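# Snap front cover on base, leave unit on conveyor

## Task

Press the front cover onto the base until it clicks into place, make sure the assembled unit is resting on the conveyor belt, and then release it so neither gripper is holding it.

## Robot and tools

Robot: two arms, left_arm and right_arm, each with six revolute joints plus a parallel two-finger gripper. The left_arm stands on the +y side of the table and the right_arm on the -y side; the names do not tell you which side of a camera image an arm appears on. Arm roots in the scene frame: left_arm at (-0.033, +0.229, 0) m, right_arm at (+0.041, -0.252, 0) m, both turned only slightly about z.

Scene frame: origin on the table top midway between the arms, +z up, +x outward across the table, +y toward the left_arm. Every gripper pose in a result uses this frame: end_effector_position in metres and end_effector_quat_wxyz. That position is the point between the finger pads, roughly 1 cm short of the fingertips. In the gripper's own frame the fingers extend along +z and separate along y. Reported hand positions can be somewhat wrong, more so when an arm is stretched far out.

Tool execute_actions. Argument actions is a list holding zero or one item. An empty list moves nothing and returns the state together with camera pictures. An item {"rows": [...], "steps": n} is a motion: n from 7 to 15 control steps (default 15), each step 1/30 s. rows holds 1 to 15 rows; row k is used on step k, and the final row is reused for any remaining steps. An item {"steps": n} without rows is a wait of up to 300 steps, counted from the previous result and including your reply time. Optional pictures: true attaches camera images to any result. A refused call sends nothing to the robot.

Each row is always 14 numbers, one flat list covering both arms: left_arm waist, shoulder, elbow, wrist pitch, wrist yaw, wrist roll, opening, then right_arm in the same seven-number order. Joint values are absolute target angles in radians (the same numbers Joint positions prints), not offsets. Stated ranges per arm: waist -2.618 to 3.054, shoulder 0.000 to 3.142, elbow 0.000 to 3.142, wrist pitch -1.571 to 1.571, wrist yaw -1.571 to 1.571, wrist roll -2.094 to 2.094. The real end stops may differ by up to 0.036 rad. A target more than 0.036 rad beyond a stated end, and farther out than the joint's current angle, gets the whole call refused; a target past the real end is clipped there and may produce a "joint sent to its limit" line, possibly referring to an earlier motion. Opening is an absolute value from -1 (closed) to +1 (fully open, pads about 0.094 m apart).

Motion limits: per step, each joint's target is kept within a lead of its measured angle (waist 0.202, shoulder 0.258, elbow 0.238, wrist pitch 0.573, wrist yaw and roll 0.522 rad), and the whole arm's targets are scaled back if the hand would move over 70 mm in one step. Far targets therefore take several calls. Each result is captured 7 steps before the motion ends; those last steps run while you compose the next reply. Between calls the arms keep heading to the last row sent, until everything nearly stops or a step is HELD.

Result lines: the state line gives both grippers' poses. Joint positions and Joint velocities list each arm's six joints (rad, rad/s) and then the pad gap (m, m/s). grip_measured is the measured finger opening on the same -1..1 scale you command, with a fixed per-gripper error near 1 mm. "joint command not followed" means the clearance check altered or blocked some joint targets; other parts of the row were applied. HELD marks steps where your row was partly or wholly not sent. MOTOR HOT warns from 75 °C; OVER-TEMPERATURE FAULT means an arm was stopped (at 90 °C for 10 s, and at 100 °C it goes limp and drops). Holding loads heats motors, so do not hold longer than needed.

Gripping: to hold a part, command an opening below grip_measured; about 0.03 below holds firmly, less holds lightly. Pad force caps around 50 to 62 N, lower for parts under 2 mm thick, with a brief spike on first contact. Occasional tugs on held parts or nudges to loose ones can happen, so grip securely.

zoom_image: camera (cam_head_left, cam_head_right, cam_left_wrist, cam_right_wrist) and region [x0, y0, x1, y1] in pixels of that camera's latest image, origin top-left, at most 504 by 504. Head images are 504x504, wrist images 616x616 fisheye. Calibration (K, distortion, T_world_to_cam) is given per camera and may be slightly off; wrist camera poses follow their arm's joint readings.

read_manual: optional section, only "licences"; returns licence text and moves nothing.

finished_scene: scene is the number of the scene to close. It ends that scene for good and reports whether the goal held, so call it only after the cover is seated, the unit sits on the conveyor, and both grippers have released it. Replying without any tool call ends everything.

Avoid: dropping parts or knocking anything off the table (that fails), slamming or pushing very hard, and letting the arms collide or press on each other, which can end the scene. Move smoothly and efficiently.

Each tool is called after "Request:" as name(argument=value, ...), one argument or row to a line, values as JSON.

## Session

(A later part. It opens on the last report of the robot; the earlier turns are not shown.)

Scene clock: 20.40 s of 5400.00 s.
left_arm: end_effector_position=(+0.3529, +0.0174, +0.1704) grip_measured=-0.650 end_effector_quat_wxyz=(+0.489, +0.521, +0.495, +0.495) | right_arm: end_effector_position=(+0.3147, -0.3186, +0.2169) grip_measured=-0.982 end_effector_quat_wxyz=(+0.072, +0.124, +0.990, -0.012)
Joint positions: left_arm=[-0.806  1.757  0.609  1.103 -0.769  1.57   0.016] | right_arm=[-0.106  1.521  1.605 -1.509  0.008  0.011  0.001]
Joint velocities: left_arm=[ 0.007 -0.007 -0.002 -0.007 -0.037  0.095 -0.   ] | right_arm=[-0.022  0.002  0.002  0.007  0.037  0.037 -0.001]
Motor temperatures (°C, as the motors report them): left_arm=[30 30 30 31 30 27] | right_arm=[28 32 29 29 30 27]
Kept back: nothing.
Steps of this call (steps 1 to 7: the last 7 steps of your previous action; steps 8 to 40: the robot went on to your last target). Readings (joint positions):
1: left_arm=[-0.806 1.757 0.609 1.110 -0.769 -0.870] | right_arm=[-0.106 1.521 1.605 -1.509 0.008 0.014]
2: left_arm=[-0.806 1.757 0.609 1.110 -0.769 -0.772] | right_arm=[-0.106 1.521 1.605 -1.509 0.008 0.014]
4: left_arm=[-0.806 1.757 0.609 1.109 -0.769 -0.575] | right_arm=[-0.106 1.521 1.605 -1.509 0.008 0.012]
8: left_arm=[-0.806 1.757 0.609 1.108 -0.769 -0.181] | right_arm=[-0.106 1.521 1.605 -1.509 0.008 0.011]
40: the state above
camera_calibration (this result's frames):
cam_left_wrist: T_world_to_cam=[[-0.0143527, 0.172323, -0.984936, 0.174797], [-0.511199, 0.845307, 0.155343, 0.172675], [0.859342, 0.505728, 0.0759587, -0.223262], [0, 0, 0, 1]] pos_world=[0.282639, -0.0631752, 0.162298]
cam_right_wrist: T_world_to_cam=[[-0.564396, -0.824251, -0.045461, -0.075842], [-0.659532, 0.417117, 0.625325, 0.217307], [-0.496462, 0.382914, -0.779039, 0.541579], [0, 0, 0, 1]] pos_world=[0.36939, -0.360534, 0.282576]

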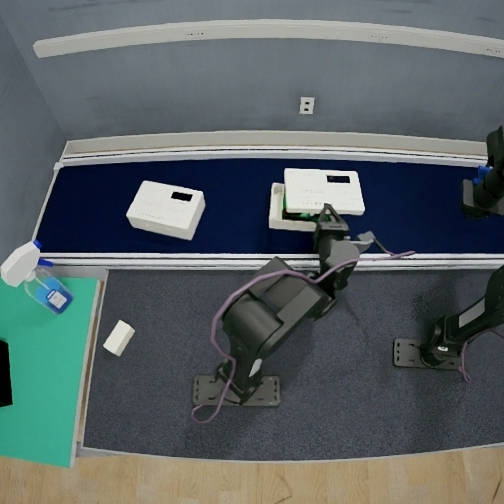

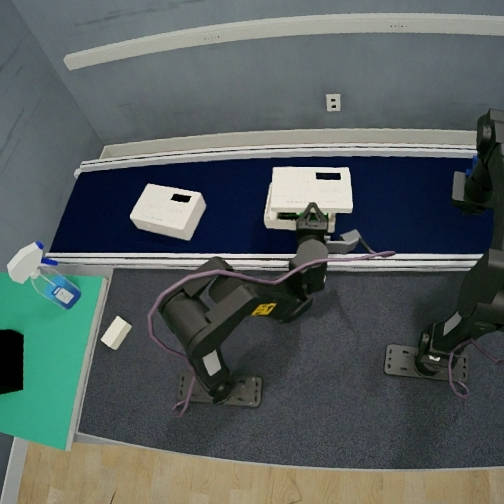

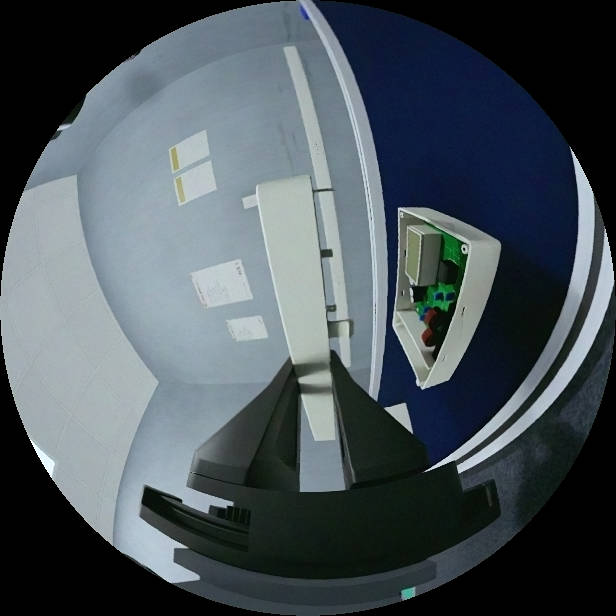

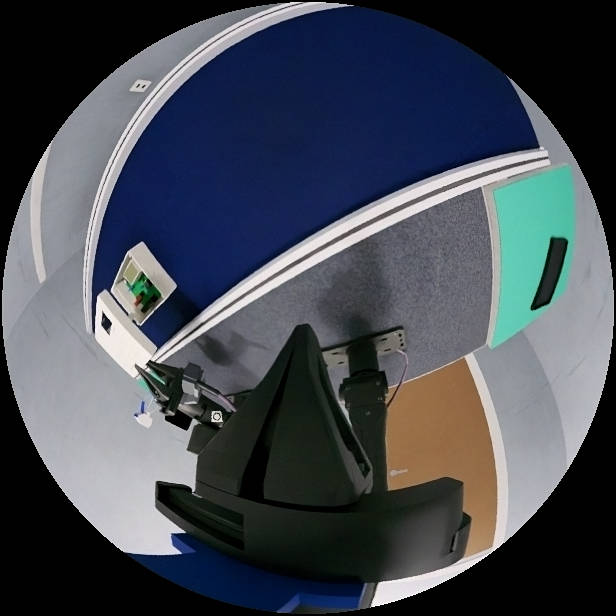

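Request:
execute_actions(
  actions=[
    {"rows":[[-0.77,1.76,0.62,1.1,-0.72,1.56,-0.68,-0.1,1.5,1.6,-1.5,0,0,-1],[-0.73,1.775,0.62,1.085,-0.68,1.545,-0.68,-0.1,1.5,1.6,-1.5,0,0,-1],[-0.69,1.79,0.62,1.07,-0.63,1.53,-0.68,-0.1,1.5,1.6,-1.5,0,0,-1],[-0.655,1.805,0.625,1.055,-0.58,1.515,-0.68,-0.1,1.5,1.6,-1.5,0,0,-1],[-0.62,1.82,0.63,1.04,-0.535,1.5,-0.68,-0.1,1.5,1.6,-1.5,0,0,-1],[-0.585,1.84,0.635,1.025,-0.49,1.48,-0.68,-0.1,1.5,1.6,-1.5,0,0,-1],[-0.545,1.865,0.64,1.01,-0.445,1.465,-0.68,-0.1,1.5,1.6,-1.5,0,0,-1]],"steps":15},
  ],
)

Request:
execute_actions(
  actions=[
    {"steps":15},
  ],
  pictures=true,
)

Request:
zoom_image(
  camera="cam_head_left",
  region=[240,150,380,260],
)

Scene clock: 21.30 s of 5400.00 s.
left_arm: end_effector_position=(+0.3950, +0.0692, +0.1307) grip_measured=-0.650 end_effector_quat_wxyz=(+0.458, +0.539, +0.524, +0.474) | right_arm: end_effector_position=(+0.3147, -0.3186, +0.2169) grip_measured=-0.982 end_effector_quat_wxyz=(+0.072, +0.124, +0.990, -0.012)
Joint positions: left_arm=[-0.588  1.829  0.614  1.058 -0.568  1.517  0.016] | right_arm=[-0.106  1.521  1.605 -1.509  0.008  0.011  0.001]
Joint velocities: left_arm=[ 1.009  0.564  0.056 -0.505  0.623 -0.227  0.   ] | right_arm=[ 0.002 -0.022 -0.002 -0.037  0.007  0.007  0.   ]
Motor temperatures (°C, as the motors report them): left_arm=[30 30 30 31 30 27] | right_arm=[28 32 29 29 30 27]
Steps of this call (steps 1 to 19: the robot went on to your last target; steps 20 to 27: the first 8 steps of this action). Readings (joint positions):
20: left_arm=[-0.803 1.757 0.609 1.102 -0.763 1.576] | right_arm=[-0.106 1.521 1.605 -1.509 0.008 0.011]
21: left_arm=[-0.793 1.757 0.609 1.099 -0.746 1.573] | right_arm=[-0.106 1.521 1.605 -1.509 0.008 0.011]
23: left_arm=[-0.744 1.766 0.609 1.093 -0.692 1.559] | right_arm=[-0.106 1.521 1.605 -1.509 0.008 0.011]
27: the state above

Scene clock: 21.80 s of 5400.00 s.
left_arm: end_effector_position=(+0.4000, +0.0732, +0.0987) grip_measured=-0.650 end_effector_quat_wxyz=(+0.446, +0.573, +0.534, +0.433) | right_arm: end_effector_position=(+0.3147, -0.3186, +0.2169) grip_measured=-0.982 end_effector_quat_wxyz=(+0.072, +0.124, +0.990, -0.012)
Joint positions: left_arm=[-0.536  1.869  0.615  0.998 -0.457  1.478  0.016] | right_arm=[-0.106  1.521  1.605 -1.509  0.008  0.011  0.001]
Joint velocities: left_arm=[ 0.002 -0.007 -0.017 -0.037  0.022  0.007 -0.   ] | right_arm=[-0.007 -0.007 -0.022 -0.007  0.007  0.022  0.   ]
Motor temperatures (°C, as the motors report them): left_arm=[30 30 30 31 30 27] | right_arm=[28 32 29 29 30 27]
Kept back: nothing.
Steps of this call (steps 1 to 7: the last 7 steps of your previous action; steps 8 to 15: the robot went on to your last target). Readings (joint positions):
1: left_arm=[-0.559 1.846 0.615 1.044 -0.550 1.509] | right_arm=[-0.106 1.521 1.605 -1.509 0.008 0.011]
2: left_arm=[-0.540 1.858 0.615 1.029 -0.537 1.502] | right_arm=[-0.106 1.521 1.605 -1.509 0.008 0.011]
4: left_arm=[-0.531 1.869 0.615 1.005 -0.516 1.493] | right_arm=[-0.106 1.521 1.605 -1.509 0.008 0.011]
8: left_arm=[-0.536 1.869 0.615 0.998 -0.476 1.483] | right_arm=[-0.106 1.521 1.605 -1.509 0.008 0.011]
15: the state above
camera_calibration (this result's frames):
cam_left_wrist: T_world_to_cam=[[-0.201717, 0.173234, -0.964002, 0.168098], [-0.447141, 0.859396, 0.247999, 0.124954], [0.871422, 0.48107, -0.0958947, -0.272536], [0, 0, 0, 1]] pos_world=[0.327274, -0.00539635, 0.104923]
cam_right_wrist: T_world_to_cam=[[-0.564396, -0.824251, -0.045461, -0.075842], [-0.659532, 0.417117, 0.625325, 0.217307], [-0.496462, 0.382914, -0.779039, 0.541579], [0, 0, 0, 1]] pos_world=[0.36939, -0.360534, 0.282576]

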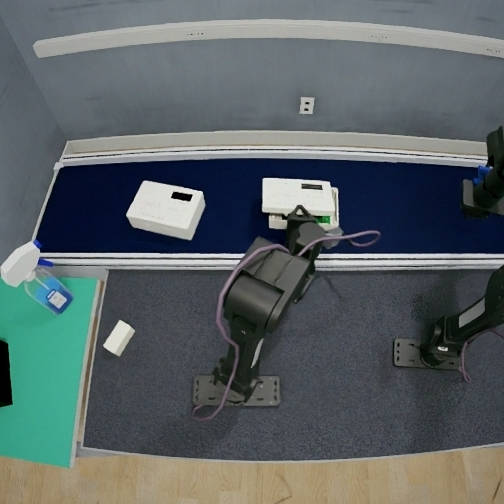

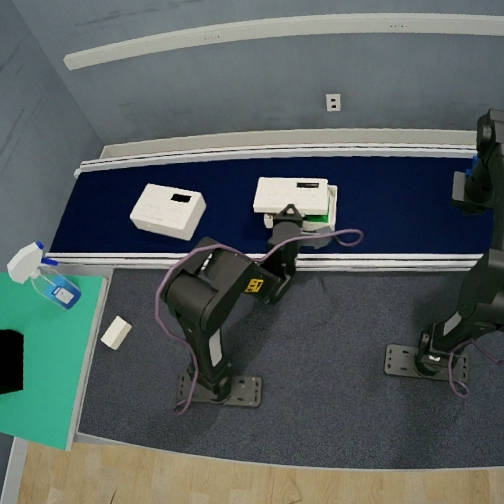

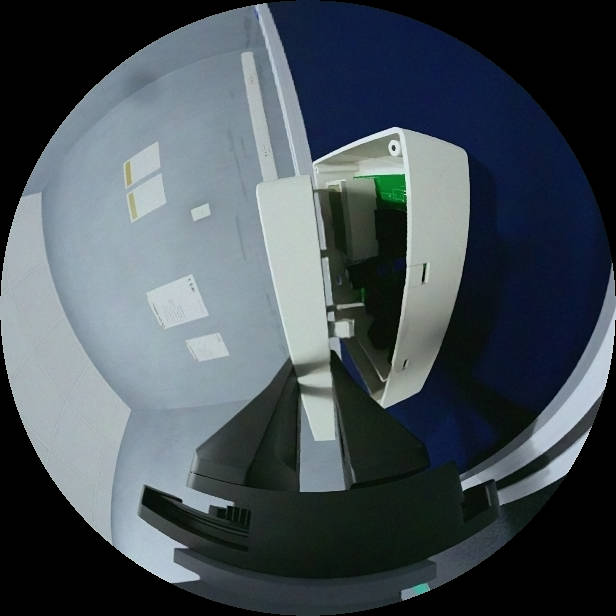

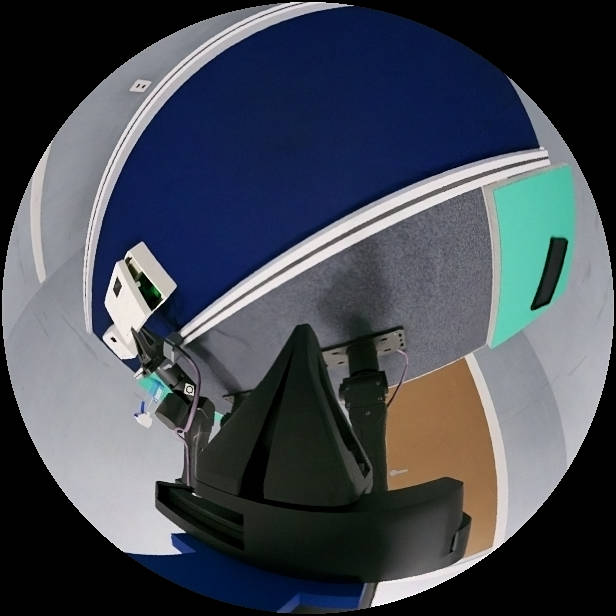

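Region (240, 150, 380, 260) of cam_head_left's 504x504 image, scaled by 3.600, with more detail than that image has; it fills the top 396 rows of this view, and the rest is white.

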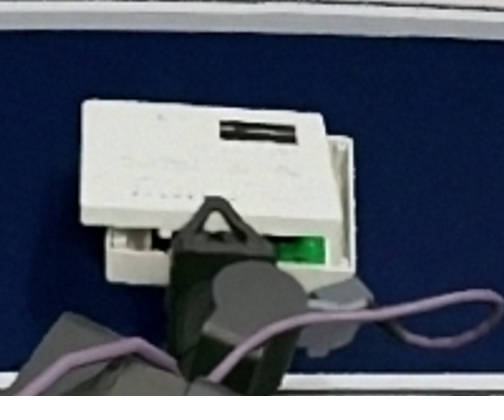

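Request:
execute_actions(
  actions=[
    {"rows":[[-0.57,1.88,0.66,1.0,-0.48,1.465,-0.68,-0.1,1.5,1.6,-1.5,0,0,-1],[-0.605,1.895,0.685,1.0,-0.5,1.455,-0.68,-0.1,1.5,1.6,-1.5,0,0,-1]],"steps":15},
  ],
)

Request:
execute_actions(
  actions=[
    {"steps":12},
  ],
  pictures=true,
)

Request:
zoom_image(
  camera="cam_head_left",
  region=[240,150,380,260],
)

Request:
zoom_image(
  camera="cam_head_right",
  region=[240,150,380,260],
)

Scene clock: 22.53 s of 5400.00 s.
left_arm: end_effector_position=(+0.3981, +0.0412, +0.1061) grip_measured=-0.650 end_effector_quat_wxyz=(+0.465, +0.578, +0.519, +0.424) | right_arm: end_effector_position=(+0.3147, -0.3186, +0.2169) grip_measured=-0.982 end_effector_quat_wxyz=(+0.072, +0.124, +0.990, -0.012)
Joint positions: left_arm=[-0.605  1.885  0.66   0.99  -0.478  1.468  0.016] | right_arm=[-0.106  1.521  1.605 -1.509  0.008  0.011  0.001]
Joint velocities: left_arm=[-0.032  0.022  0.002 -0.022 -0.022 -0.022 -0.   ] | right_arm=[-0.012 -0.002 -0.017 -0.007  0.022  0.007  0.001]
Motor temperatures (°C, as the motors report them): left_arm=[30 30 30 32 30 27] | right_arm=[28 32 29 29 30 27]
Steps of this call (steps 1 to 14: the robot went on to your last target; steps 15 to 22: the first 8 steps of this action). Readings (joint positions):
15: left_arm=[-0.539 1.869 0.617 0.996 -0.456 1.476] | right_arm=[-0.106 1.521 1.605 -1.509 0.008 0.011]
16: left_arm=[-0.547 1.872 0.624 0.992 -0.467 1.475] | right_arm=[-0.106 1.521 1.605 -1.509 0.008 0.011]
18: left_arm=[-0.574 1.883 0.646 0.990 -0.478 1.472] | right_arm=[-0.106 1.521 1.605 -1.509 0.008 0.011]
22: the state above

Scene clock: 22.93 s of 5400.00 s.
left_arm: end_effector_position=(+0.3983, +0.0424, +0.1062) grip_measured=-0.650 end_effector_quat_wxyz=(+0.464, +0.576, +0.521, +0.426) | right_arm: end_effector_position=(+0.3147, -0.3186, +0.2169) grip_measured=-0.982 end_effector_quat_wxyz=(+0.072, +0.124, +0.990, -0.012)
Joint positions: left_arm=[-0.605  1.885  0.66   0.99  -0.485  1.466  0.016] | right_arm=[-0.106  1.521  1.605 -1.509  0.008  0.011  0.001]
Joint velocities: left_arm=[-0.017  0.002 -0.017  0.051 -0.066  0.037 -0.   ] | right_arm=[ 0.002 -0.002 -0.007  0.022 -0.037  0.022  0.   ]
Motor temperatures (°C, as the motors report them): left_arm=[30 30 30 32 30 27] | right_arm=[28 32 29 29 30 27]
Kept back: nothing.
Steps of this call (steps 1 to 7: the last 7 steps of your previous action; steps 8 to 12: the robot went on to your last target). Readings (joint positions):
1: left_arm=[-0.605 1.885 0.660 0.990 -0.478 1.468] | right_arm=[-0.106 1.521 1.605 -1.509 0.008 0.011]
2: left_arm=[-0.605 1.885 0.660 0.990 -0.480 1.467] | right_arm=[-0.106 1.521 1.605 -1.509 0.008 0.011]
4: left_arm=[-0.605 1.885 0.660 0.990 -0.482 1.467] | right_arm=[-0.106 1.521 1.605 -1.509 0.008 0.011]
8: left_arm=[-0.605 1.885 0.660 0.990 -0.484 1.466] | right_arm=[-0.106 1.521 1.605 -1.509 0.008 0.011]
12: the state above
camera_calibration (this result's frames):
cam_left_wrist: T_world_to_cam=[[-0.17609, 0.165317, -0.970393, 0.171095], [-0.417718, 0.880089, 0.225733, 0.138545], [0.89135, 0.4451, -0.0859193, -0.263023], [0, 0, 0, 1]] pos_world=[0.322447, -0.0331452, 0.112157]
cam_right_wrist: T_world_to_cam=[[-0.564396, -0.824251, -0.045461, -0.075842], [-0.659532, 0.417117, 0.625325, 0.217307], [-0.496462, 0.382914, -0.779039, 0.541579], [0, 0, 0, 1]] pos_world=[0.36939, -0.360534, 0.282576]

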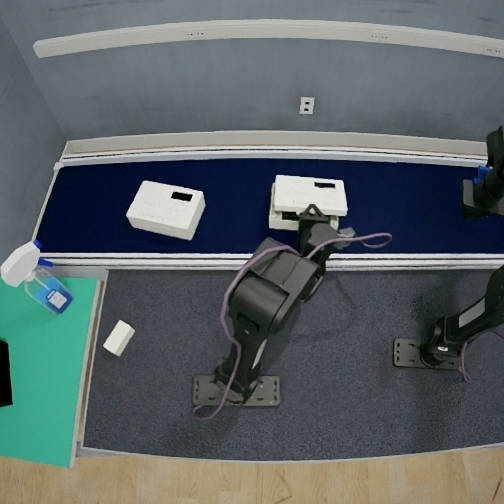

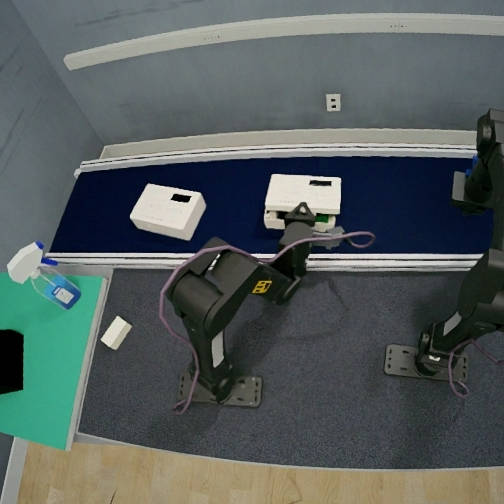

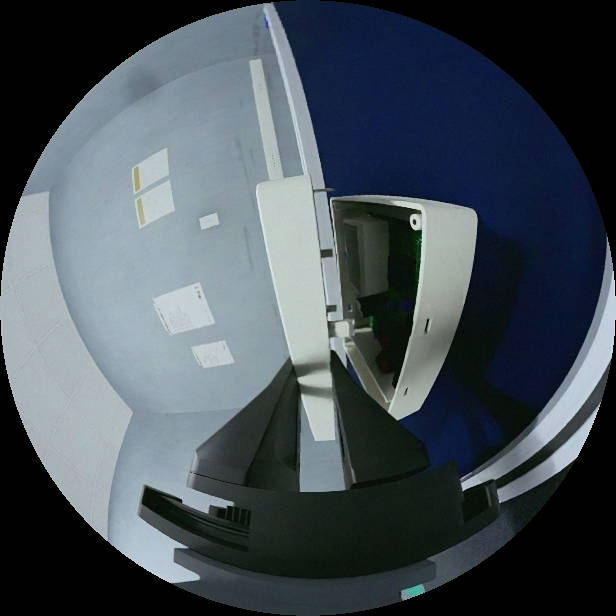

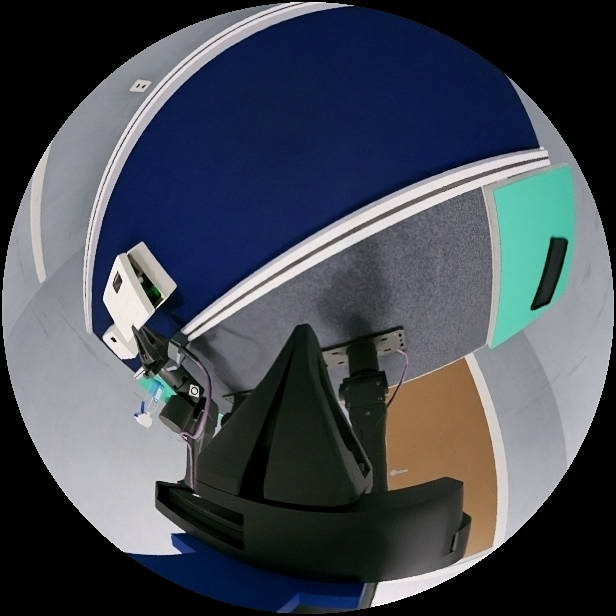

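Region (240, 150, 380, 260) of cam_head_left's 504x504 image, scaled by 3.600, with more detail than that image has; it fills the top 396 rows of this view, and the rest is white.

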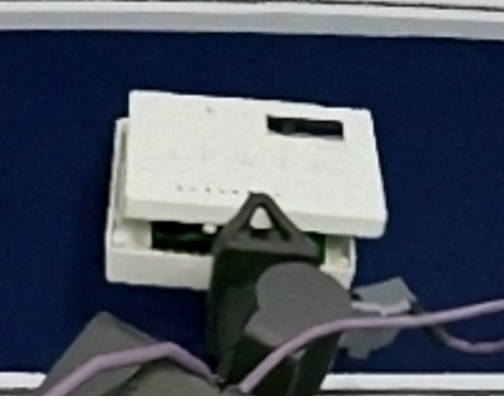

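Region (240, 150, 380, 260) of cam_head_right's 504x504 image, scaled by 3.600, with more detail than that image has; it fills the top 396 rows of this view, and the rest is white.

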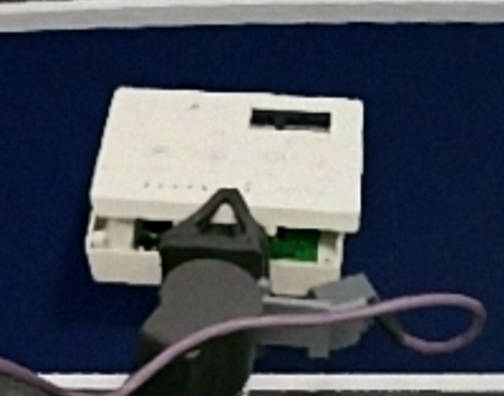

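Request:
execute_actions(
  actions=[
    {"rows":[[-0.58,1.91,0.65,1.03,-0.46,1.47,-0.68,-0.1,1.5,1.6,-1.5,0,0,-1],[-0.57,1.925,0.635,1.06,-0.44,1.47,-0.68,-0.1,1.5,1.6,-1.5,0,0,-1],[-0.567,1.94,0.62,1.09,-0.438,1.47,-0.68,-0.1,1.5,1.6,-1.5,0,0,-1],[-0.567,1.96,0.61,1.125,-0.438,1.47,-0.68,-0.1,1.5,1.6,-1.5,0,0,-1]],"steps":15},
  ],
)

Request:
execute_actions(
  actions=[
    {"steps":12},
  ],
  pictures=true,
)

Request:
zoom_image(
  camera="cam_head_right",
  region=[240,150,380,260],
)

Scene clock: 23.63 s of 5400.00 s.
left_arm: end_effector_position=(+0.3992, +0.0528, +0.0888) grip_measured=-0.650 end_effector_quat_wxyz=(+0.468, +0.572, +0.524, +0.423) | right_arm: end_effector_position=(+0.3147, -0.3186, +0.2169) grip_measured=-0.982 end_effector_quat_wxyz=(+0.072, +0.124, +0.990, -0.012)
Joint positions: left_arm=[-0.574  1.95   0.627  1.095 -0.453  1.462  0.016] | right_arm=[-0.106  1.521  1.605 -1.509  0.008  0.011  0.001]
Joint velocities: left_arm=[-0.002  0.012  0.002  0.271  0.022 -0.051 -0.   ] | right_arm=[-0.002 -0.002  0.002 -0.051 -0.066 -0.051 -0.001]
Motor temperatures (°C, as the motors report them): left_arm=[30 30 30 32 30 27] | right_arm=[28 32 29 29 30 27]
Steps of this call (steps 1 to 13: the robot went on to your last target; steps 14 to 21: the first 8 steps of this action). Readings (joint positions):
14: left_arm=[-0.603 1.887 0.660 0.993 -0.483 1.466] | right_arm=[-0.106 1.521 1.605 -1.509 0.008 0.011]
15: left_arm=[-0.600 1.892 0.660 1.003 -0.475 1.466] | right_arm=[-0.106 1.521 1.605 -1.509 0.008 0.011]
17: left_arm=[-0.587 1.913 0.650 1.040 -0.462 1.467] | right_arm=[-0.106 1.521 1.605 -1.509 0.008 0.011]
21: the state above

Scene clock: 24.03 s of 5400.00 s.
left_arm: end_effector_position=(+0.3994, +0.0515, +0.0902) grip_measured=-0.650 end_effector_quat_wxyz=(+0.471, +0.572, +0.521, +0.423) | right_arm: end_effector_position=(+0.3147, -0.3186, +0.2169) grip_measured=-0.982 end_effector_quat_wxyz=(+0.072, +0.124, +0.990, -0.012)
Joint positions: left_arm=[-0.574  1.95   0.627  1.102 -0.447  1.467  0.016] | right_arm=[-0.106  1.521  1.605 -1.509  0.008  0.011  0.001]
Joint velocities: left_arm=[ 0.002  0.002  0.017  0.007 -0.022 -0.022 -0.001] | right_arm=[-0.007  0.007 -0.017  0.007 -0.007 -0.022 -0.001]
Motor temperatures (°C, as the motors report them): left_arm=[30 30 30 32 30 27] | right_arm=[28 32 29 29 30 27]
Kept back: nothing.
Steps of this call (steps 1 to 7: the last 7 steps of your previous action; steps 8 to 12: the robot went on to your last target). Readings (joint positions):
1: left_arm=[-0.574 1.950 0.627 1.100 -0.452 1.463] | right_arm=[-0.106 1.521 1.605 -1.509 0.008 0.011]
2: left_arm=[-0.574 1.950 0.627 1.102 -0.451 1.464] | right_arm=[-0.106 1.521 1.605 -1.509 0.008 0.011]
4: left_arm=[-0.574 1.950 0.627 1.102 -0.449 1.465] | right_arm=[-0.106 1.521 1.605 -1.509 0.008 0.011]
8: left_arm=[-0.574 1.950 0.627 1.102 -0.448 1.466] | right_arm=[-0.106 1.521 1.605 -1.509 0.008 0.011]
12: the state above
camera_calibration (this result's frames):
cam_left_wrist: T_world_to_cam=[[-0.168078, 0.152271, -0.973942, 0.152078], [-0.413694, 0.88589, 0.209898, 0.134204], [0.894767, 0.438193, -0.0859047, -0.27044], [0, 0, 0, 1]] pos_world=[0.323061, -0.0235421, 0.0967137]
cam_right_wrist: T_world_to_cam=[[-0.564396, -0.824251, -0.045461, -0.075842], [-0.659532, 0.417117, 0.625325, 0.217307], [-0.496462, 0.382914, -0.779039, 0.541579], [0, 0, 0, 1]] pos_world=[0.36939, -0.360534, 0.282576]

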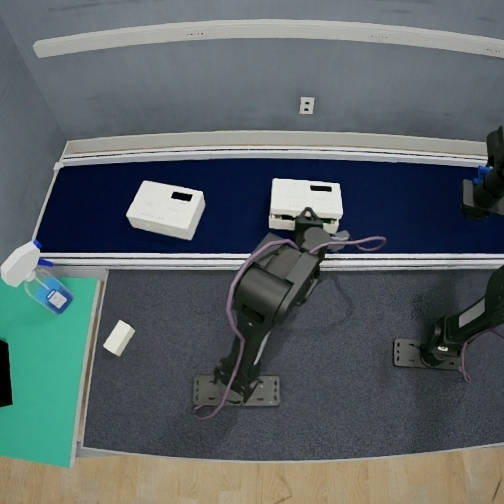

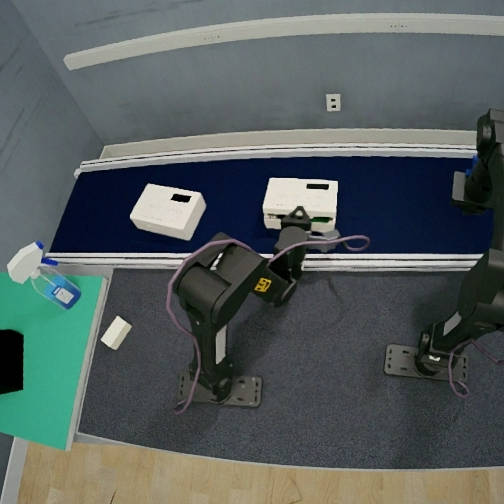

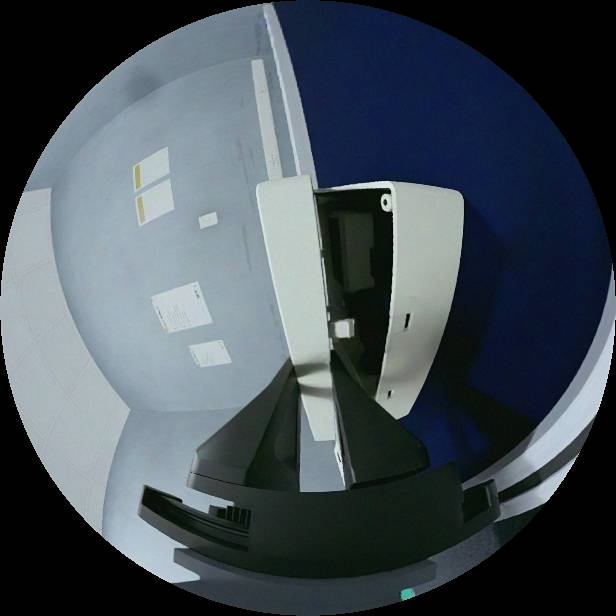

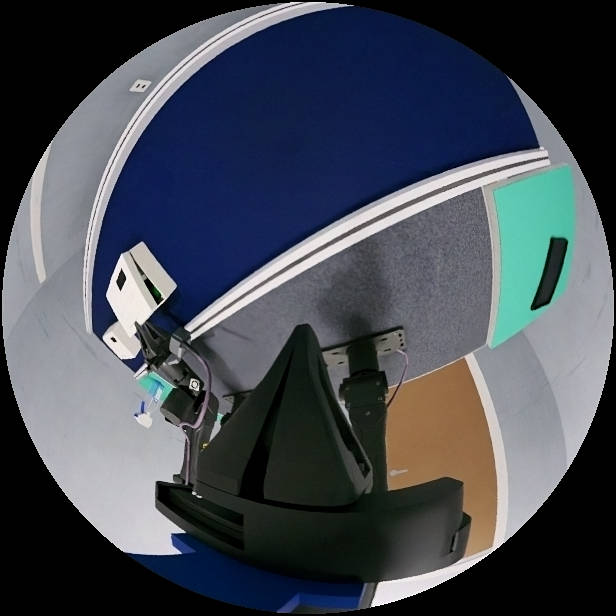

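Region (240, 150, 380, 260) of cam_head_right's 504x504 image, scaled by 3.600, with more detail than that image has; it fills the top 396 rows of this view, and the rest is white.

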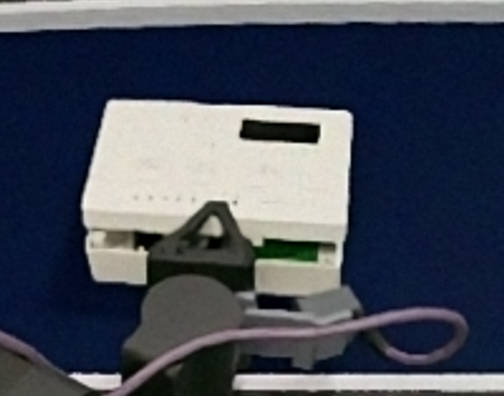

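Request:
execute_actions(
  actions=[
    {"rows":[[-0.57,1.98,0.6,1.15,-0.44,1.47,-0.68,0.1,1.7,1.7,-1.45,0,0.2,-1],[-0.57,2.0,0.59,1.18,-0.44,1.47,-0.68,0.2,1.8,1.75,-1.4,0,0.4,-1],[-0.57,2.0,0.59,1.18,-0.44,1.47,-0.68,0.3,1.9,1.8,-1.4,0,0.4,-1],[-0.57,2.0,0.59,1.18,-0.44,1.47,-0.68,0.38,2.0,1.83,-1.35,0,0.4,-1],[-0.57,2.0,0.59,1.18,-0.44,1.47,-0.68,0.38,2.09,1.85,-1.3,0,0.4,-1]],"steps":15},
  ],
)

Request:
execute_actions(
  actions=[
    {"steps":20},
  ],
  pictures=true,
)

Request:
zoom_image(
  camera="cam_right_wrist",
  region=[30,130,330,430],
)

Scene clock: 24.80 s of 5400.00 s.
left_arm: end_effector_position=(+0.3977, +0.0525, +0.0862) grip_measured=-0.650 end_effector_quat_wxyz=(+0.480, +0.565, +0.520, +0.424) | right_arm: end_effector_position=(+0.4087, -0.2305, +0.1641) grip_measured=-0.982 end_effector_quat_wxyz=(+0.044, +0.089, +0.995, -0.002)
Joint positions: left_arm=[-0.574  1.983  0.61   1.173 -0.446  1.464  0.016] | right_arm=[ 0.195  1.873  1.796 -1.408  0.017  0.242  0.001]
Joint velocities: left_arm=[ 0.007  0.017 -0.022  0.066 -0.11  -0.022 -0.   ] | right_arm=[1.053 1.468 0.33  0.564 0.007 0.476 0.001]
Motor temperatures (°C, as the motors report them): left_arm=[30 30 30 32 30 27] | right_arm=[28 32 29 29 30 27]
Steps of this call (steps 1 to 15: the robot went on to your last target; steps 16 to 23: the first 8 steps of this action). Readings (joint positions):
16: left_arm=[-0.574 1.952 0.625 1.107 -0.446 1.467] | right_arm=[-0.088 1.537 1.619 -1.518 0.017 0.035]
17: left_arm=[-0.574 1.959 0.622 1.121 -0.446 1.467] | right_arm=[-0.050 1.570 1.651 -1.522 0.020 0.078]
19: left_arm=[-0.574 1.975 0.614 1.151 -0.446 1.464] | right_arm=[0.038 1.666 1.718 -1.498 0.019 0.152]
23: the state above

Scene clock: 25.47 s of 5400.00 s.
left_arm: end_effector_position=(+0.3974, +0.0526, +0.0862) grip_measured=-0.650 end_effector_quat_wxyz=(+0.481, +0.565, +0.520, +0.424) | right_arm: end_effector_position=(+0.4290, -0.1502, +0.0834) grip_measured=-0.982 end_effector_quat_wxyz=(-0.016, +0.068, +0.998, -0.001)
Joint positions: left_arm=[-0.574  1.984  0.609  1.177 -0.446  1.464  0.016] | right_arm=[ 0.381  2.117  1.828 -1.312 -0.007  0.387  0.001]
Joint velocities: left_arm=[ 0.007  0.007  0.012 -0.022 -0.022 -0.037 -0.   ] | right_arm=[-0.002 -0.007  0.007  0.007  0.051 -0.022  0.   ]
Motor temperatures (°C, as the motors report them): left_arm=[30 30 30 32 30 27] | right_arm=[28 33 29 29 30 27]
Kept back: nothing.
Steps of this call (steps 1 to 7: the last 7 steps of your previous action; steps 8 to 20: the robot went on to your last target). Readings (joint positions):
1: left_arm=[-0.574 1.983 0.610 1.175 -0.446 1.464] | right_arm=[0.233 1.924 1.804 -1.390 0.017 0.259]
2: left_arm=[-0.574 1.984 0.609 1.175 -0.446 1.464] | right_arm=[0.270 1.975 1.812 -1.373 0.016 0.279]
4: left_arm=[-0.574 1.984 0.609 1.177 -0.446 1.464] | right_arm=[0.342 2.067 1.820 -1.337 0.011 0.318]
8: left_arm=[-0.574 1.984 0.609 1.177 -0.446 1.464] | right_arm=[0.410 2.144 1.820 -1.313 -0.006 0.359]
20: the state above
camera_calibration (this result's frames):
cam_left_wrist: T_world_to_cam=[[-0.149166, 0.137232, -0.979243, 0.141372], [-0.417732, 0.888865, 0.188198, 0.13652], [0.896242, 0.437134, -0.0752622, -0.270973], [0, 0, 0, 1]] pos_world=[0.320974, -0.0222971, 0.0923512]
cam_right_wrist: T_world_to_cam=[[-0.472293, -0.881313, 0.015028, 0.0682582], [-0.580807, 0.323987, 0.74679, 0.248035], [-0.663025, 0.343976, -0.66489, 0.485899], [0, 0, 0, 1]] pos_world=[0.498462, -0.187341, 0.136813]

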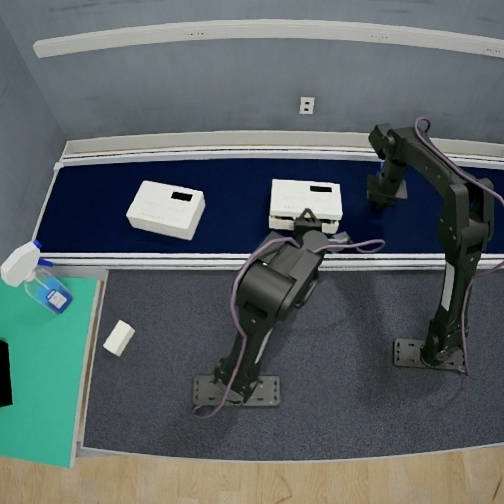

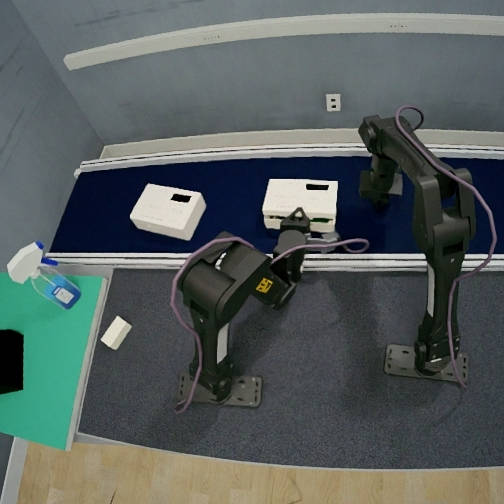

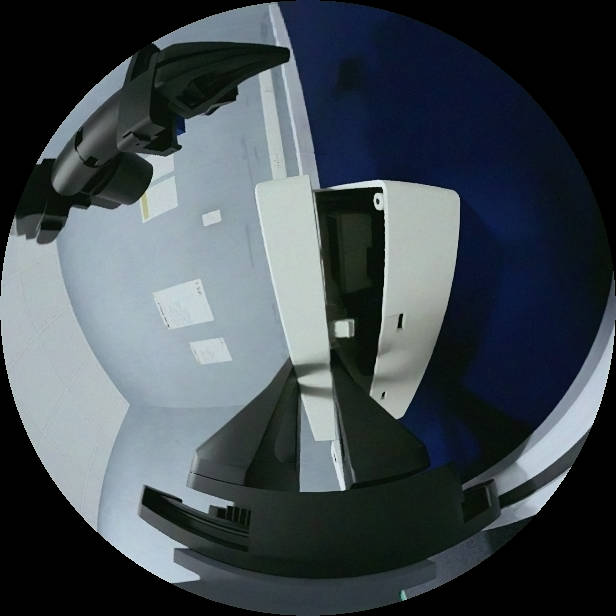

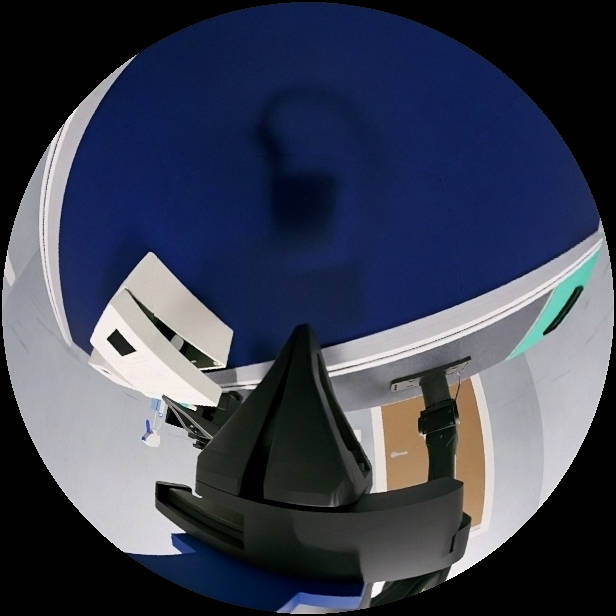

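Region (30, 130, 330, 430) of cam_right_wrist's 616x616 image, scaled by 1.680, with more detail than that image has.

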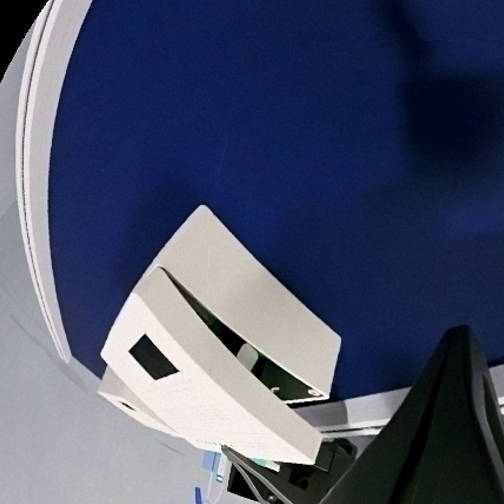

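Request:
execute_actions(
  actions=[
    {"rows":[[-0.574,1.975,0.61,1.165,-0.446,1.465,-0.68,0.4,2.04,1.88,-1.0,0,0.5,-1],[-0.574,1.975,0.61,1.165,-0.446,1.465,-0.68,0.4,2.04,1.88,-1.0,0,0.5,-1],[-0.574,1.975,0.61,1.165,-0.446,1.465,-0.68,0.4,2.04,1.88,-1.0,0,0.5,-1],[-0.574,1.975,0.61,1.165,-0.446,1.465,-0.68,0.45,2.04,1.88,-1.0,0,0.5,-1],[-0.574,1.975,0.61,1.165,-0.446,1.465,-0.68,0.5,2.04,1.88,-1.0,0,0.5,-1],[-0.574,1.975,0.61,1.165,-0.446,1.465,-0.68,0.55,2.04,1.88,-1.0,0,0.5,-1],[-0.574,1.975,0.61,1.165,-0.446,1.465,-0.68,0.6,2.04,1.88,-1.0,0,0.5,-1],[-0.574,1.975,0.61,1.165,-0.446,1.465,-0.68,0.649,2.06,1.88,-1.0,0,0.5,-1]],"steps":15},
  ],
)

Request:
execute_actions(
  actions=[
    {"rows":[[-0.574,1.975,0.61,1.165,-0.446,1.465,-0.68,0.649,2.08,1.88,-1.0,0,0.5,-1],[-0.574,1.975,0.61,1.165,-0.446,1.465,-0.68,0.649,2.095,1.88,-1.0,0,0.5,-1],[-0.574,1.975,0.61,1.165,-0.446,1.465,-0.68,0.649,2.11,1.88,-1.0,0,0.5,-1],[-0.574,1.975,0.61,1.165,-0.446,1.465,-0.68,0.649,2.125,1.88,-1.0,0,0.5,-1],[-0.574,1.975,0.61,1.165,-0.446,1.465,-0.68,0.649,2.14,1.88,-1.0,0,0.5,-1]],"steps":15},
  ],
)

Request:
execute_actions(
  actions=[
    {"steps":12},
  ],
  pictures=true,
)

Scene clock: 27.37 s of 5400.00 s.
left_arm: end_effector_position=(+0.3974, +0.0526, +0.0862) grip_measured=-0.650 end_effector_quat_wxyz=(+0.481, +0.565, +0.520, +0.424) | right_arm: end_effector_position=(+0.4806, -0.0864, +0.1192) grip_measured=-0.982 end_effector_quat_wxyz=(+0.134, +0.055, +0.988, +0.055)
Joint positions: left_arm=[-0.574  1.984  0.609  1.177 -0.446  1.464  0.016] | right_arm=[ 0.491  2.072  1.86  -1.068  0.007  0.47   0.001]
Joint velocities: left_arm=[ 0.007  0.007 -0.012 -0.007 -0.022 -0.051  0.   ] | right_arm=[ 1.121 -0.051  0.081  0.374 -0.007  0.11  -0.   ]
Motor temperatures (°C, as the motors report them): left_arm=[30 30 30 33 30 27] | right_arm=[28 33 29 29 30 27]
Steps of this call (steps 1 to 15: the robot went on to your last target; steps 16 to 49: nothing new was sent; steps 50 to 57: the first 8 steps of this action). Readings (joint positions):
50: left_arm=[-0.574 1.984 0.609 1.177 -0.446 1.464] | right_arm=[0.382 2.114 1.828 -1.291 -0.007 0.403]
51: left_arm=[-0.574 1.984 0.609 1.177 -0.446 1.464] | right_arm=[0.383 2.111 1.830 -1.249 -0.007 0.420]
53: left_arm=[-0.574 1.984 0.609 1.177 -0.446 1.464] | right_arm=[0.391 2.098 1.842 -1.163 -0.005 0.445]
57: the state above

Scene clock: 27.87 s of 5400.00 s.
left_arm: end_effector_position=(+0.3972, +0.0529, +0.0845) grip_measured=-0.650 end_effector_quat_wxyz=(+0.478, +0.567, +0.520, +0.424) | right_arm: end_effector_position=(+0.4606, -0.0101, +0.0997) grip_measured=-0.982 end_effector_quat_wxyz=(+0.127, -0.013, +0.989, +0.078)
Joint positions: left_arm=[-0.574  1.984  0.609  1.17  -0.447  1.464  0.016] | right_arm=[ 0.646  2.127  1.865 -1.01  -0.015  0.49   0.001]
Joint velocities: left_arm=[ 0.007  0.002 -0.007  0.081 -0.051  0.007 -0.   ] | right_arm=[-0.007  0.046  0.042  0.198  0.022 -0.007 -0.   ]
Motor temperatures (°C, as the motors report them): left_arm=[30 30 30 33 30 27] | right_arm=[28 33 29 29 30 27]
Steps of this call (steps 1 to 7: the last 7 steps of your previous action; steps 8 to 15: the first 8 steps of this action). Readings (joint positions):
8: left_arm=[-0.574 1.984 0.609 1.177 -0.446 1.464] | right_arm=[0.695 2.072 1.863 -1.018 -0.016 0.486]
9: left_arm=[-0.574 1.984 0.609 1.177 -0.446 1.464] | right_arm=[0.688 2.074 1.863 -1.017 -0.016 0.487]
11: left_arm=[-0.574 1.984 0.609 1.177 -0.446 1.464] | right_arm=[0.669 2.084 1.863 -1.015 -0.015 0.488]
15: the state above

Scene clock: 28.27 s of 5400.00 s.
left_arm: end_effector_position=(+0.3973, +0.0531, +0.0852) grip_measured=-0.650 end_effector_quat_wxyz=(+0.478, +0.566, +0.520, +0.425) | right_arm: end_effector_position=(+0.4619, -0.0102, +0.0998) grip_measured=-0.982 end_effector_quat_wxyz=(+0.129, -0.013, +0.989, +0.077)
Joint positions: left_arm=[-0.574  1.984  0.609  1.173 -0.448  1.464  0.016] | right_arm=[ 0.646  2.129  1.866 -1.007 -0.011  0.491  0.001]
Joint velocities: left_arm=[-0.007  0.017  0.012  0.037 -0.007  0.037 -0.   ] | right_arm=[-0.017 -0.012  0.007  0.022 -0.007  0.022 -0.   ]
Motor temperatures (°C, as the motors report them): left_arm=[30 30 30 33 30 27] | right_arm=[28 33 29 29 30 27]
Kept back: nothing.
Steps of this call (steps 1 to 7: the last 7 steps of your previous action; steps 8 to 12: the robot went on to your last target). Readings (joint positions):
1: left_arm=[-0.574 1.984 0.609 1.170 -0.448 1.464] | right_arm=[0.646 2.129 1.865 -1.008 -0.013 0.491]
2: left_arm=[-0.574 1.984 0.609 1.173 -0.448 1.464] | right_arm=[0.646 2.129 1.865 -1.008 -0.011 0.491]
4: left_arm=[-0.574 1.984 0.609 1.173 -0.448 1.464] | right_arm=[0.646 2.129 1.866 -1.007 -0.011 0.491]
8: left_arm=[-0.574 1.984 0.609 1.173 -0.448 1.464] | right_arm=[0.646 2.129 1.866 -1.007 -0.011 0.491]
12: the state above
camera_calibration (this result's frames):
cam_left_wrist: T_world_to_cam=[[-0.152936, 0.140388, -0.978214, 0.141546], [-0.418583, 0.887476, 0.192808, 0.136272], [0.895209, 0.438951, -0.0769626, -0.270661], [0, 0, 0, 1]] pos_world=[0.320986, -0.0220027, 0.0913576]
cam_right_wrist: T_world_to_cam=[[-0.293663, -0.927886, -0.229761, 0.148366], [-0.816018, 0.118151, 0.565823, 0.334095], [-0.497873, 0.35365, -0.791868, 0.406972], [0, 0, 0, 1]] pos_world=[0.518817, -0.0457321, 0.167318]

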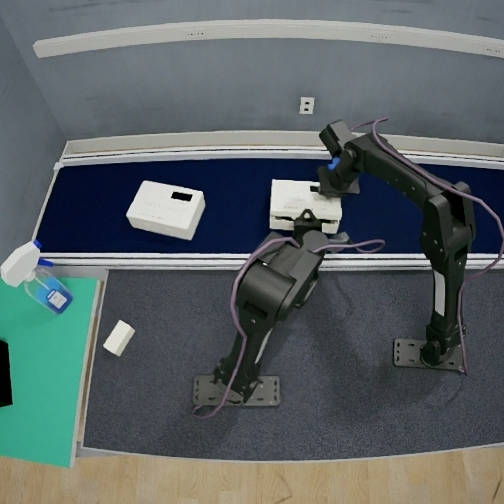

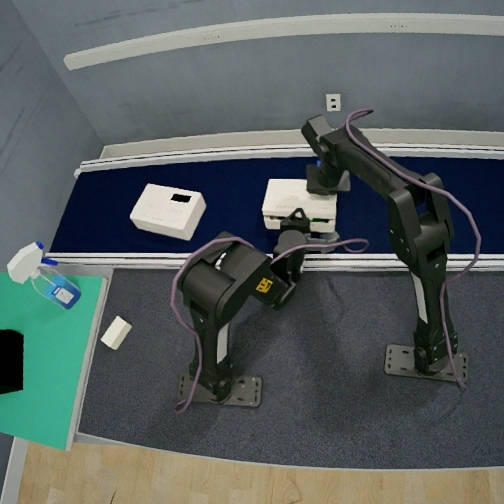

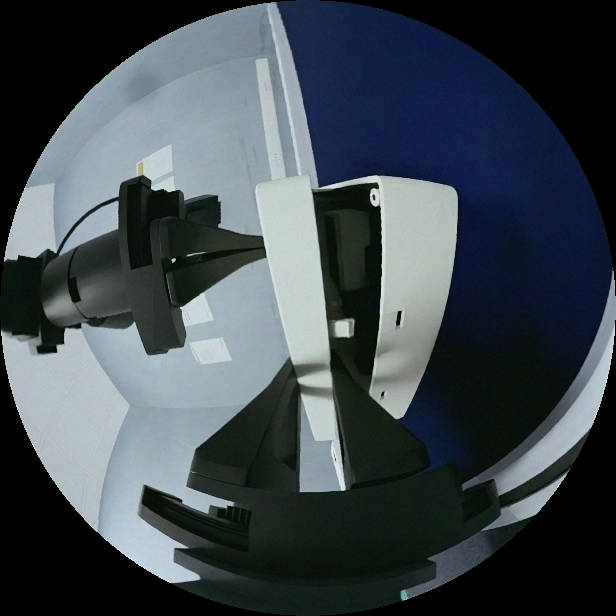

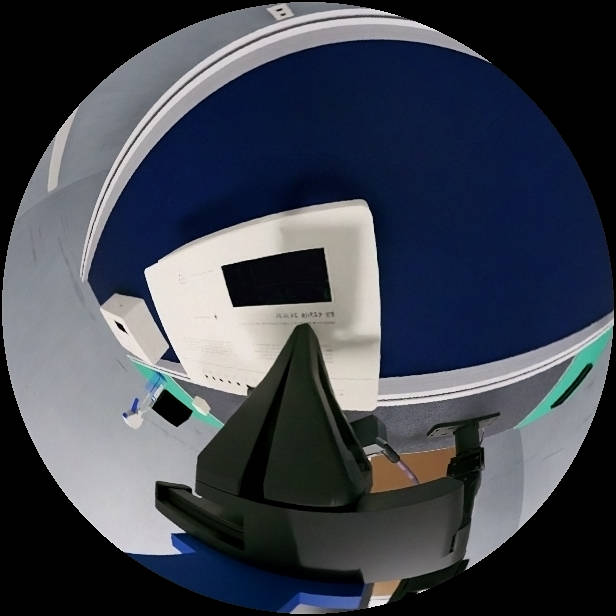

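Request:
execute_actions(
  actions=[
    {"rows":[[-0.574,1.975,0.61,1.17,-0.446,1.465,-0.55,0.649,2.14,1.88,-1.0,0,0.5,-1],[-0.574,1.965,0.6,1.17,-0.446,1.465,-0.55,0.649,2.14,1.88,-1.0,0,0.5,-1],[-0.58,1.955,0.585,1.17,-0.455,1.465,-0.55,0.649,2.14,1.88,-1.0,0,0.5,-1],[-0.587,1.94,0.57,1.165,-0.462,1.465,-0.55,0.649,2.14,1.88,-1.0,0,0.5,-1],[-0.594,1.925,0.555,1.165,-0.47,1.465,-0.55,0.649,2.14,1.88,-1.0,0,0.5,-1],[-0.6,1.91,0.54,1.16,-0.477,1.465,-0.55,0.649,2.14,1.88,-1.0,0,0.5,-1],[-0.608,1.895,0.525,1.16,-0.485,1.465,-0.55,0.649,2.14,1.88,-1.0,0,0.5,-1],[-0.616,1.88,0.51,1.155,-0.492,1.465,-0.55,0.649,2.14,1.88,-1.0,0,0.5,-1],[-0.624,1.865,0.495,1.155,-0.5,1.465,-0.55,0.649,2.14,1.88,-1.0,0,0.5,-1],[-0.633,1.85,0.48,1.15,-0.51,1.465,-0.55,0.649,2.14,1.88,-1.0,0,0.5,-1],[-0.642,1.83,0.46,1.15,-0.52,1.465,-0.55,0.649,2.14,1.88,-1.0,0,0.5,-1]],"steps":15},
  ],
)

Request:
execute_actions(
  actions=[
    {"steps":15},
  ],
  pictures=true,
)

Scene clock: 29.20 s of 5400.00 s.
left_arm: end_effector_position=(+0.3825, +0.0569, +0.0855) grip_measured=-0.551 end_effector_quat_wxyz=(+0.472, +0.572, +0.520, +0.423) | right_arm: end_effector_position=(+0.4619, -0.0102, +0.0981) grip_measured=-0.982 end_effector_quat_wxyz=(+0.128, -0.013, +0.989, +0.076)
Joint positions: left_arm=[-0.589  1.934  0.551  1.161 -0.461  1.464  0.021] | right_arm=[ 0.646  2.132  1.866 -1.007 -0.011  0.491  0.001]
Joint velocities: left_arm=[-0.193 -0.427 -0.466 -0.154 -0.11   0.066 -0.001] | right_arm=[ 0.002  0.017 -0.007  0.022 -0.022  0.022 -0.001]
Motor temperatures (°C, as the motors report them): left_arm=[30 31 30 33 30 27] | right_arm=[28 33 29 29 30 27]
Steps of this call (steps 1 to 15: the robot went on to your last target; steps 16 to 20: nothing new was sent; steps 21 to 28: the first 8 steps of this action). Readings (joint positions):
21: left_arm=[-0.574 1.984 0.609 1.172 -0.448 1.464] | right_arm=[0.646 2.129 1.866 -1.007 -0.011 0.491]
22: left_arm=[-0.574 1.984 0.609 1.172 -0.448 1.464] | right_arm=[0.646 2.129 1.866 -1.007 -0.011 0.491]
24: left_arm=[-0.574 1.982 0.606 1.169 -0.448 1.464] | right_arm=[0.646 2.130 1.866 -1.007 -0.011 0.491]
28: the state above

Scene clock: 29.70 s of 5400.00 s.
left_arm: end_effector_position=(+0.3603, +0.0560, +0.0968) grip_measured=-0.551 end_effector_quat_wxyz=(+0.475, +0.571, +0.516, +0.427) | right_arm: end_effector_position=(+0.4619, -0.0102, +0.0981) grip_measured=-0.982 end_effector_quat_wxyz=(+0.128, -0.013, +0.989, +0.076)
Joint positions: left_arm=[-0.636  1.849  0.478  1.159 -0.506  1.464  0.021] | right_arm=[ 0.646  2.132  1.866 -1.007 -0.011  0.491  0.001]
Joint velocities: left_arm=[-0.002 -0.012  0.007 -0.022 -0.022 -0.022  0.   ] | right_arm=[-0.002  0.002 -0.002 -0.051  0.007  0.007 -0.   ]
Motor temperatures (°C, as the motors report them): left_arm=[30 31 30 33 30 27] | right_arm=[28 33 29 29 30 27]
Kept back: nothing.
Steps of this call (steps 1 to 7: the last 7 steps of your previous action; steps 8 to 15: the robot went on to your last target). Readings (joint positions):
1: left_arm=[-0.597 1.918 0.536 1.159 -0.467 1.464] | right_arm=[0.646 2.132 1.866 -1.007 -0.011 0.491]
2: left_arm=[-0.605 1.902 0.521 1.159 -0.473 1.464] | right_arm=[0.646 2.132 1.866 -1.007 -0.011 0.491]
4: left_arm=[-0.624 1.868 0.491 1.159 -0.485 1.464] | right_arm=[0.646 2.132 1.866 -1.007 -0.011 0.491]
8: left_arm=[-0.636 1.849 0.478 1.159 -0.498 1.464] | right_arm=[0.646 2.132 1.866 -1.007 -0.011 0.491]
15: the state above
camera_calibration (this result's frames):
cam_left_wrist: T_world_to_cam=[[-0.152834, 0.155599, -0.975926, 0.145757], [-0.413627, 0.886797, 0.206164, 0.112901], [0.897527, 0.435178, -0.0711733, -0.239161], [0, 0, 0, 1]] pos_world=[0.283629, -0.0187225, 0.10195]
cam_right_wrist: T_world_to_cam=[[-0.294698, -0.928143, -0.227384, 0.148218], [-0.814247, 0.119352, 0.568117, 0.334063], [-0.500155, 0.35257, -0.79091, 0.406541], [0, 0, 0, 1]] pos_world=[0.519023, -0.045638, 0.165452]

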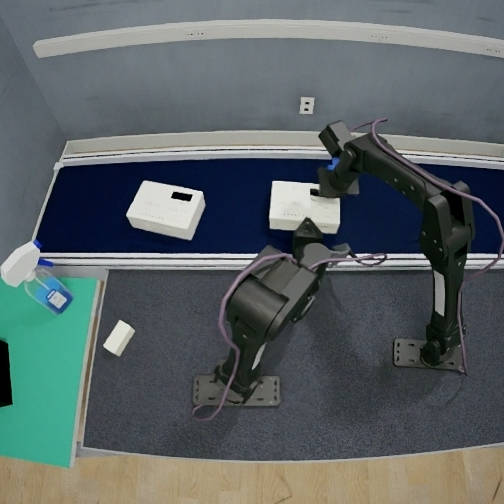

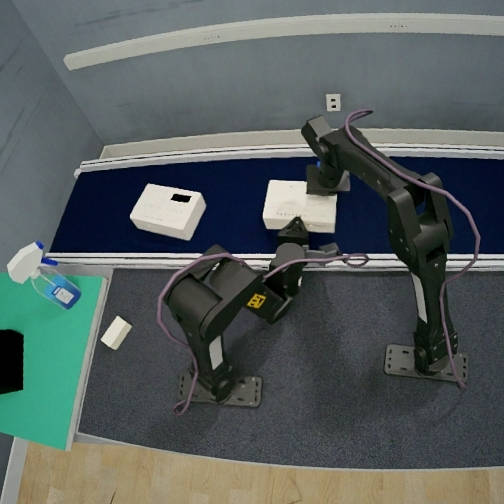

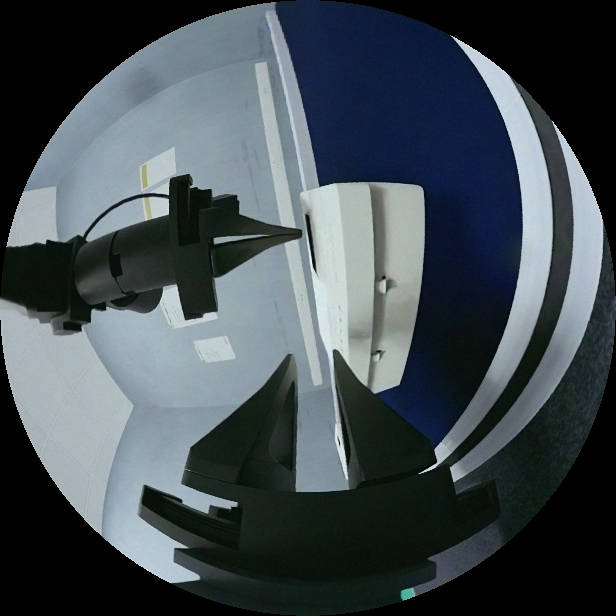

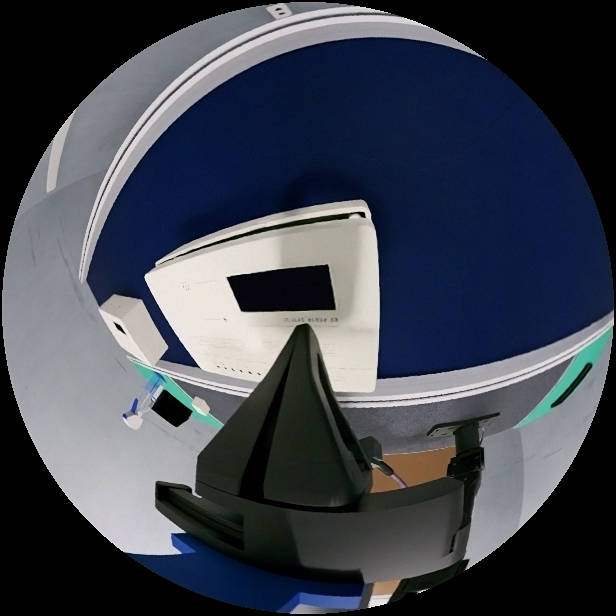

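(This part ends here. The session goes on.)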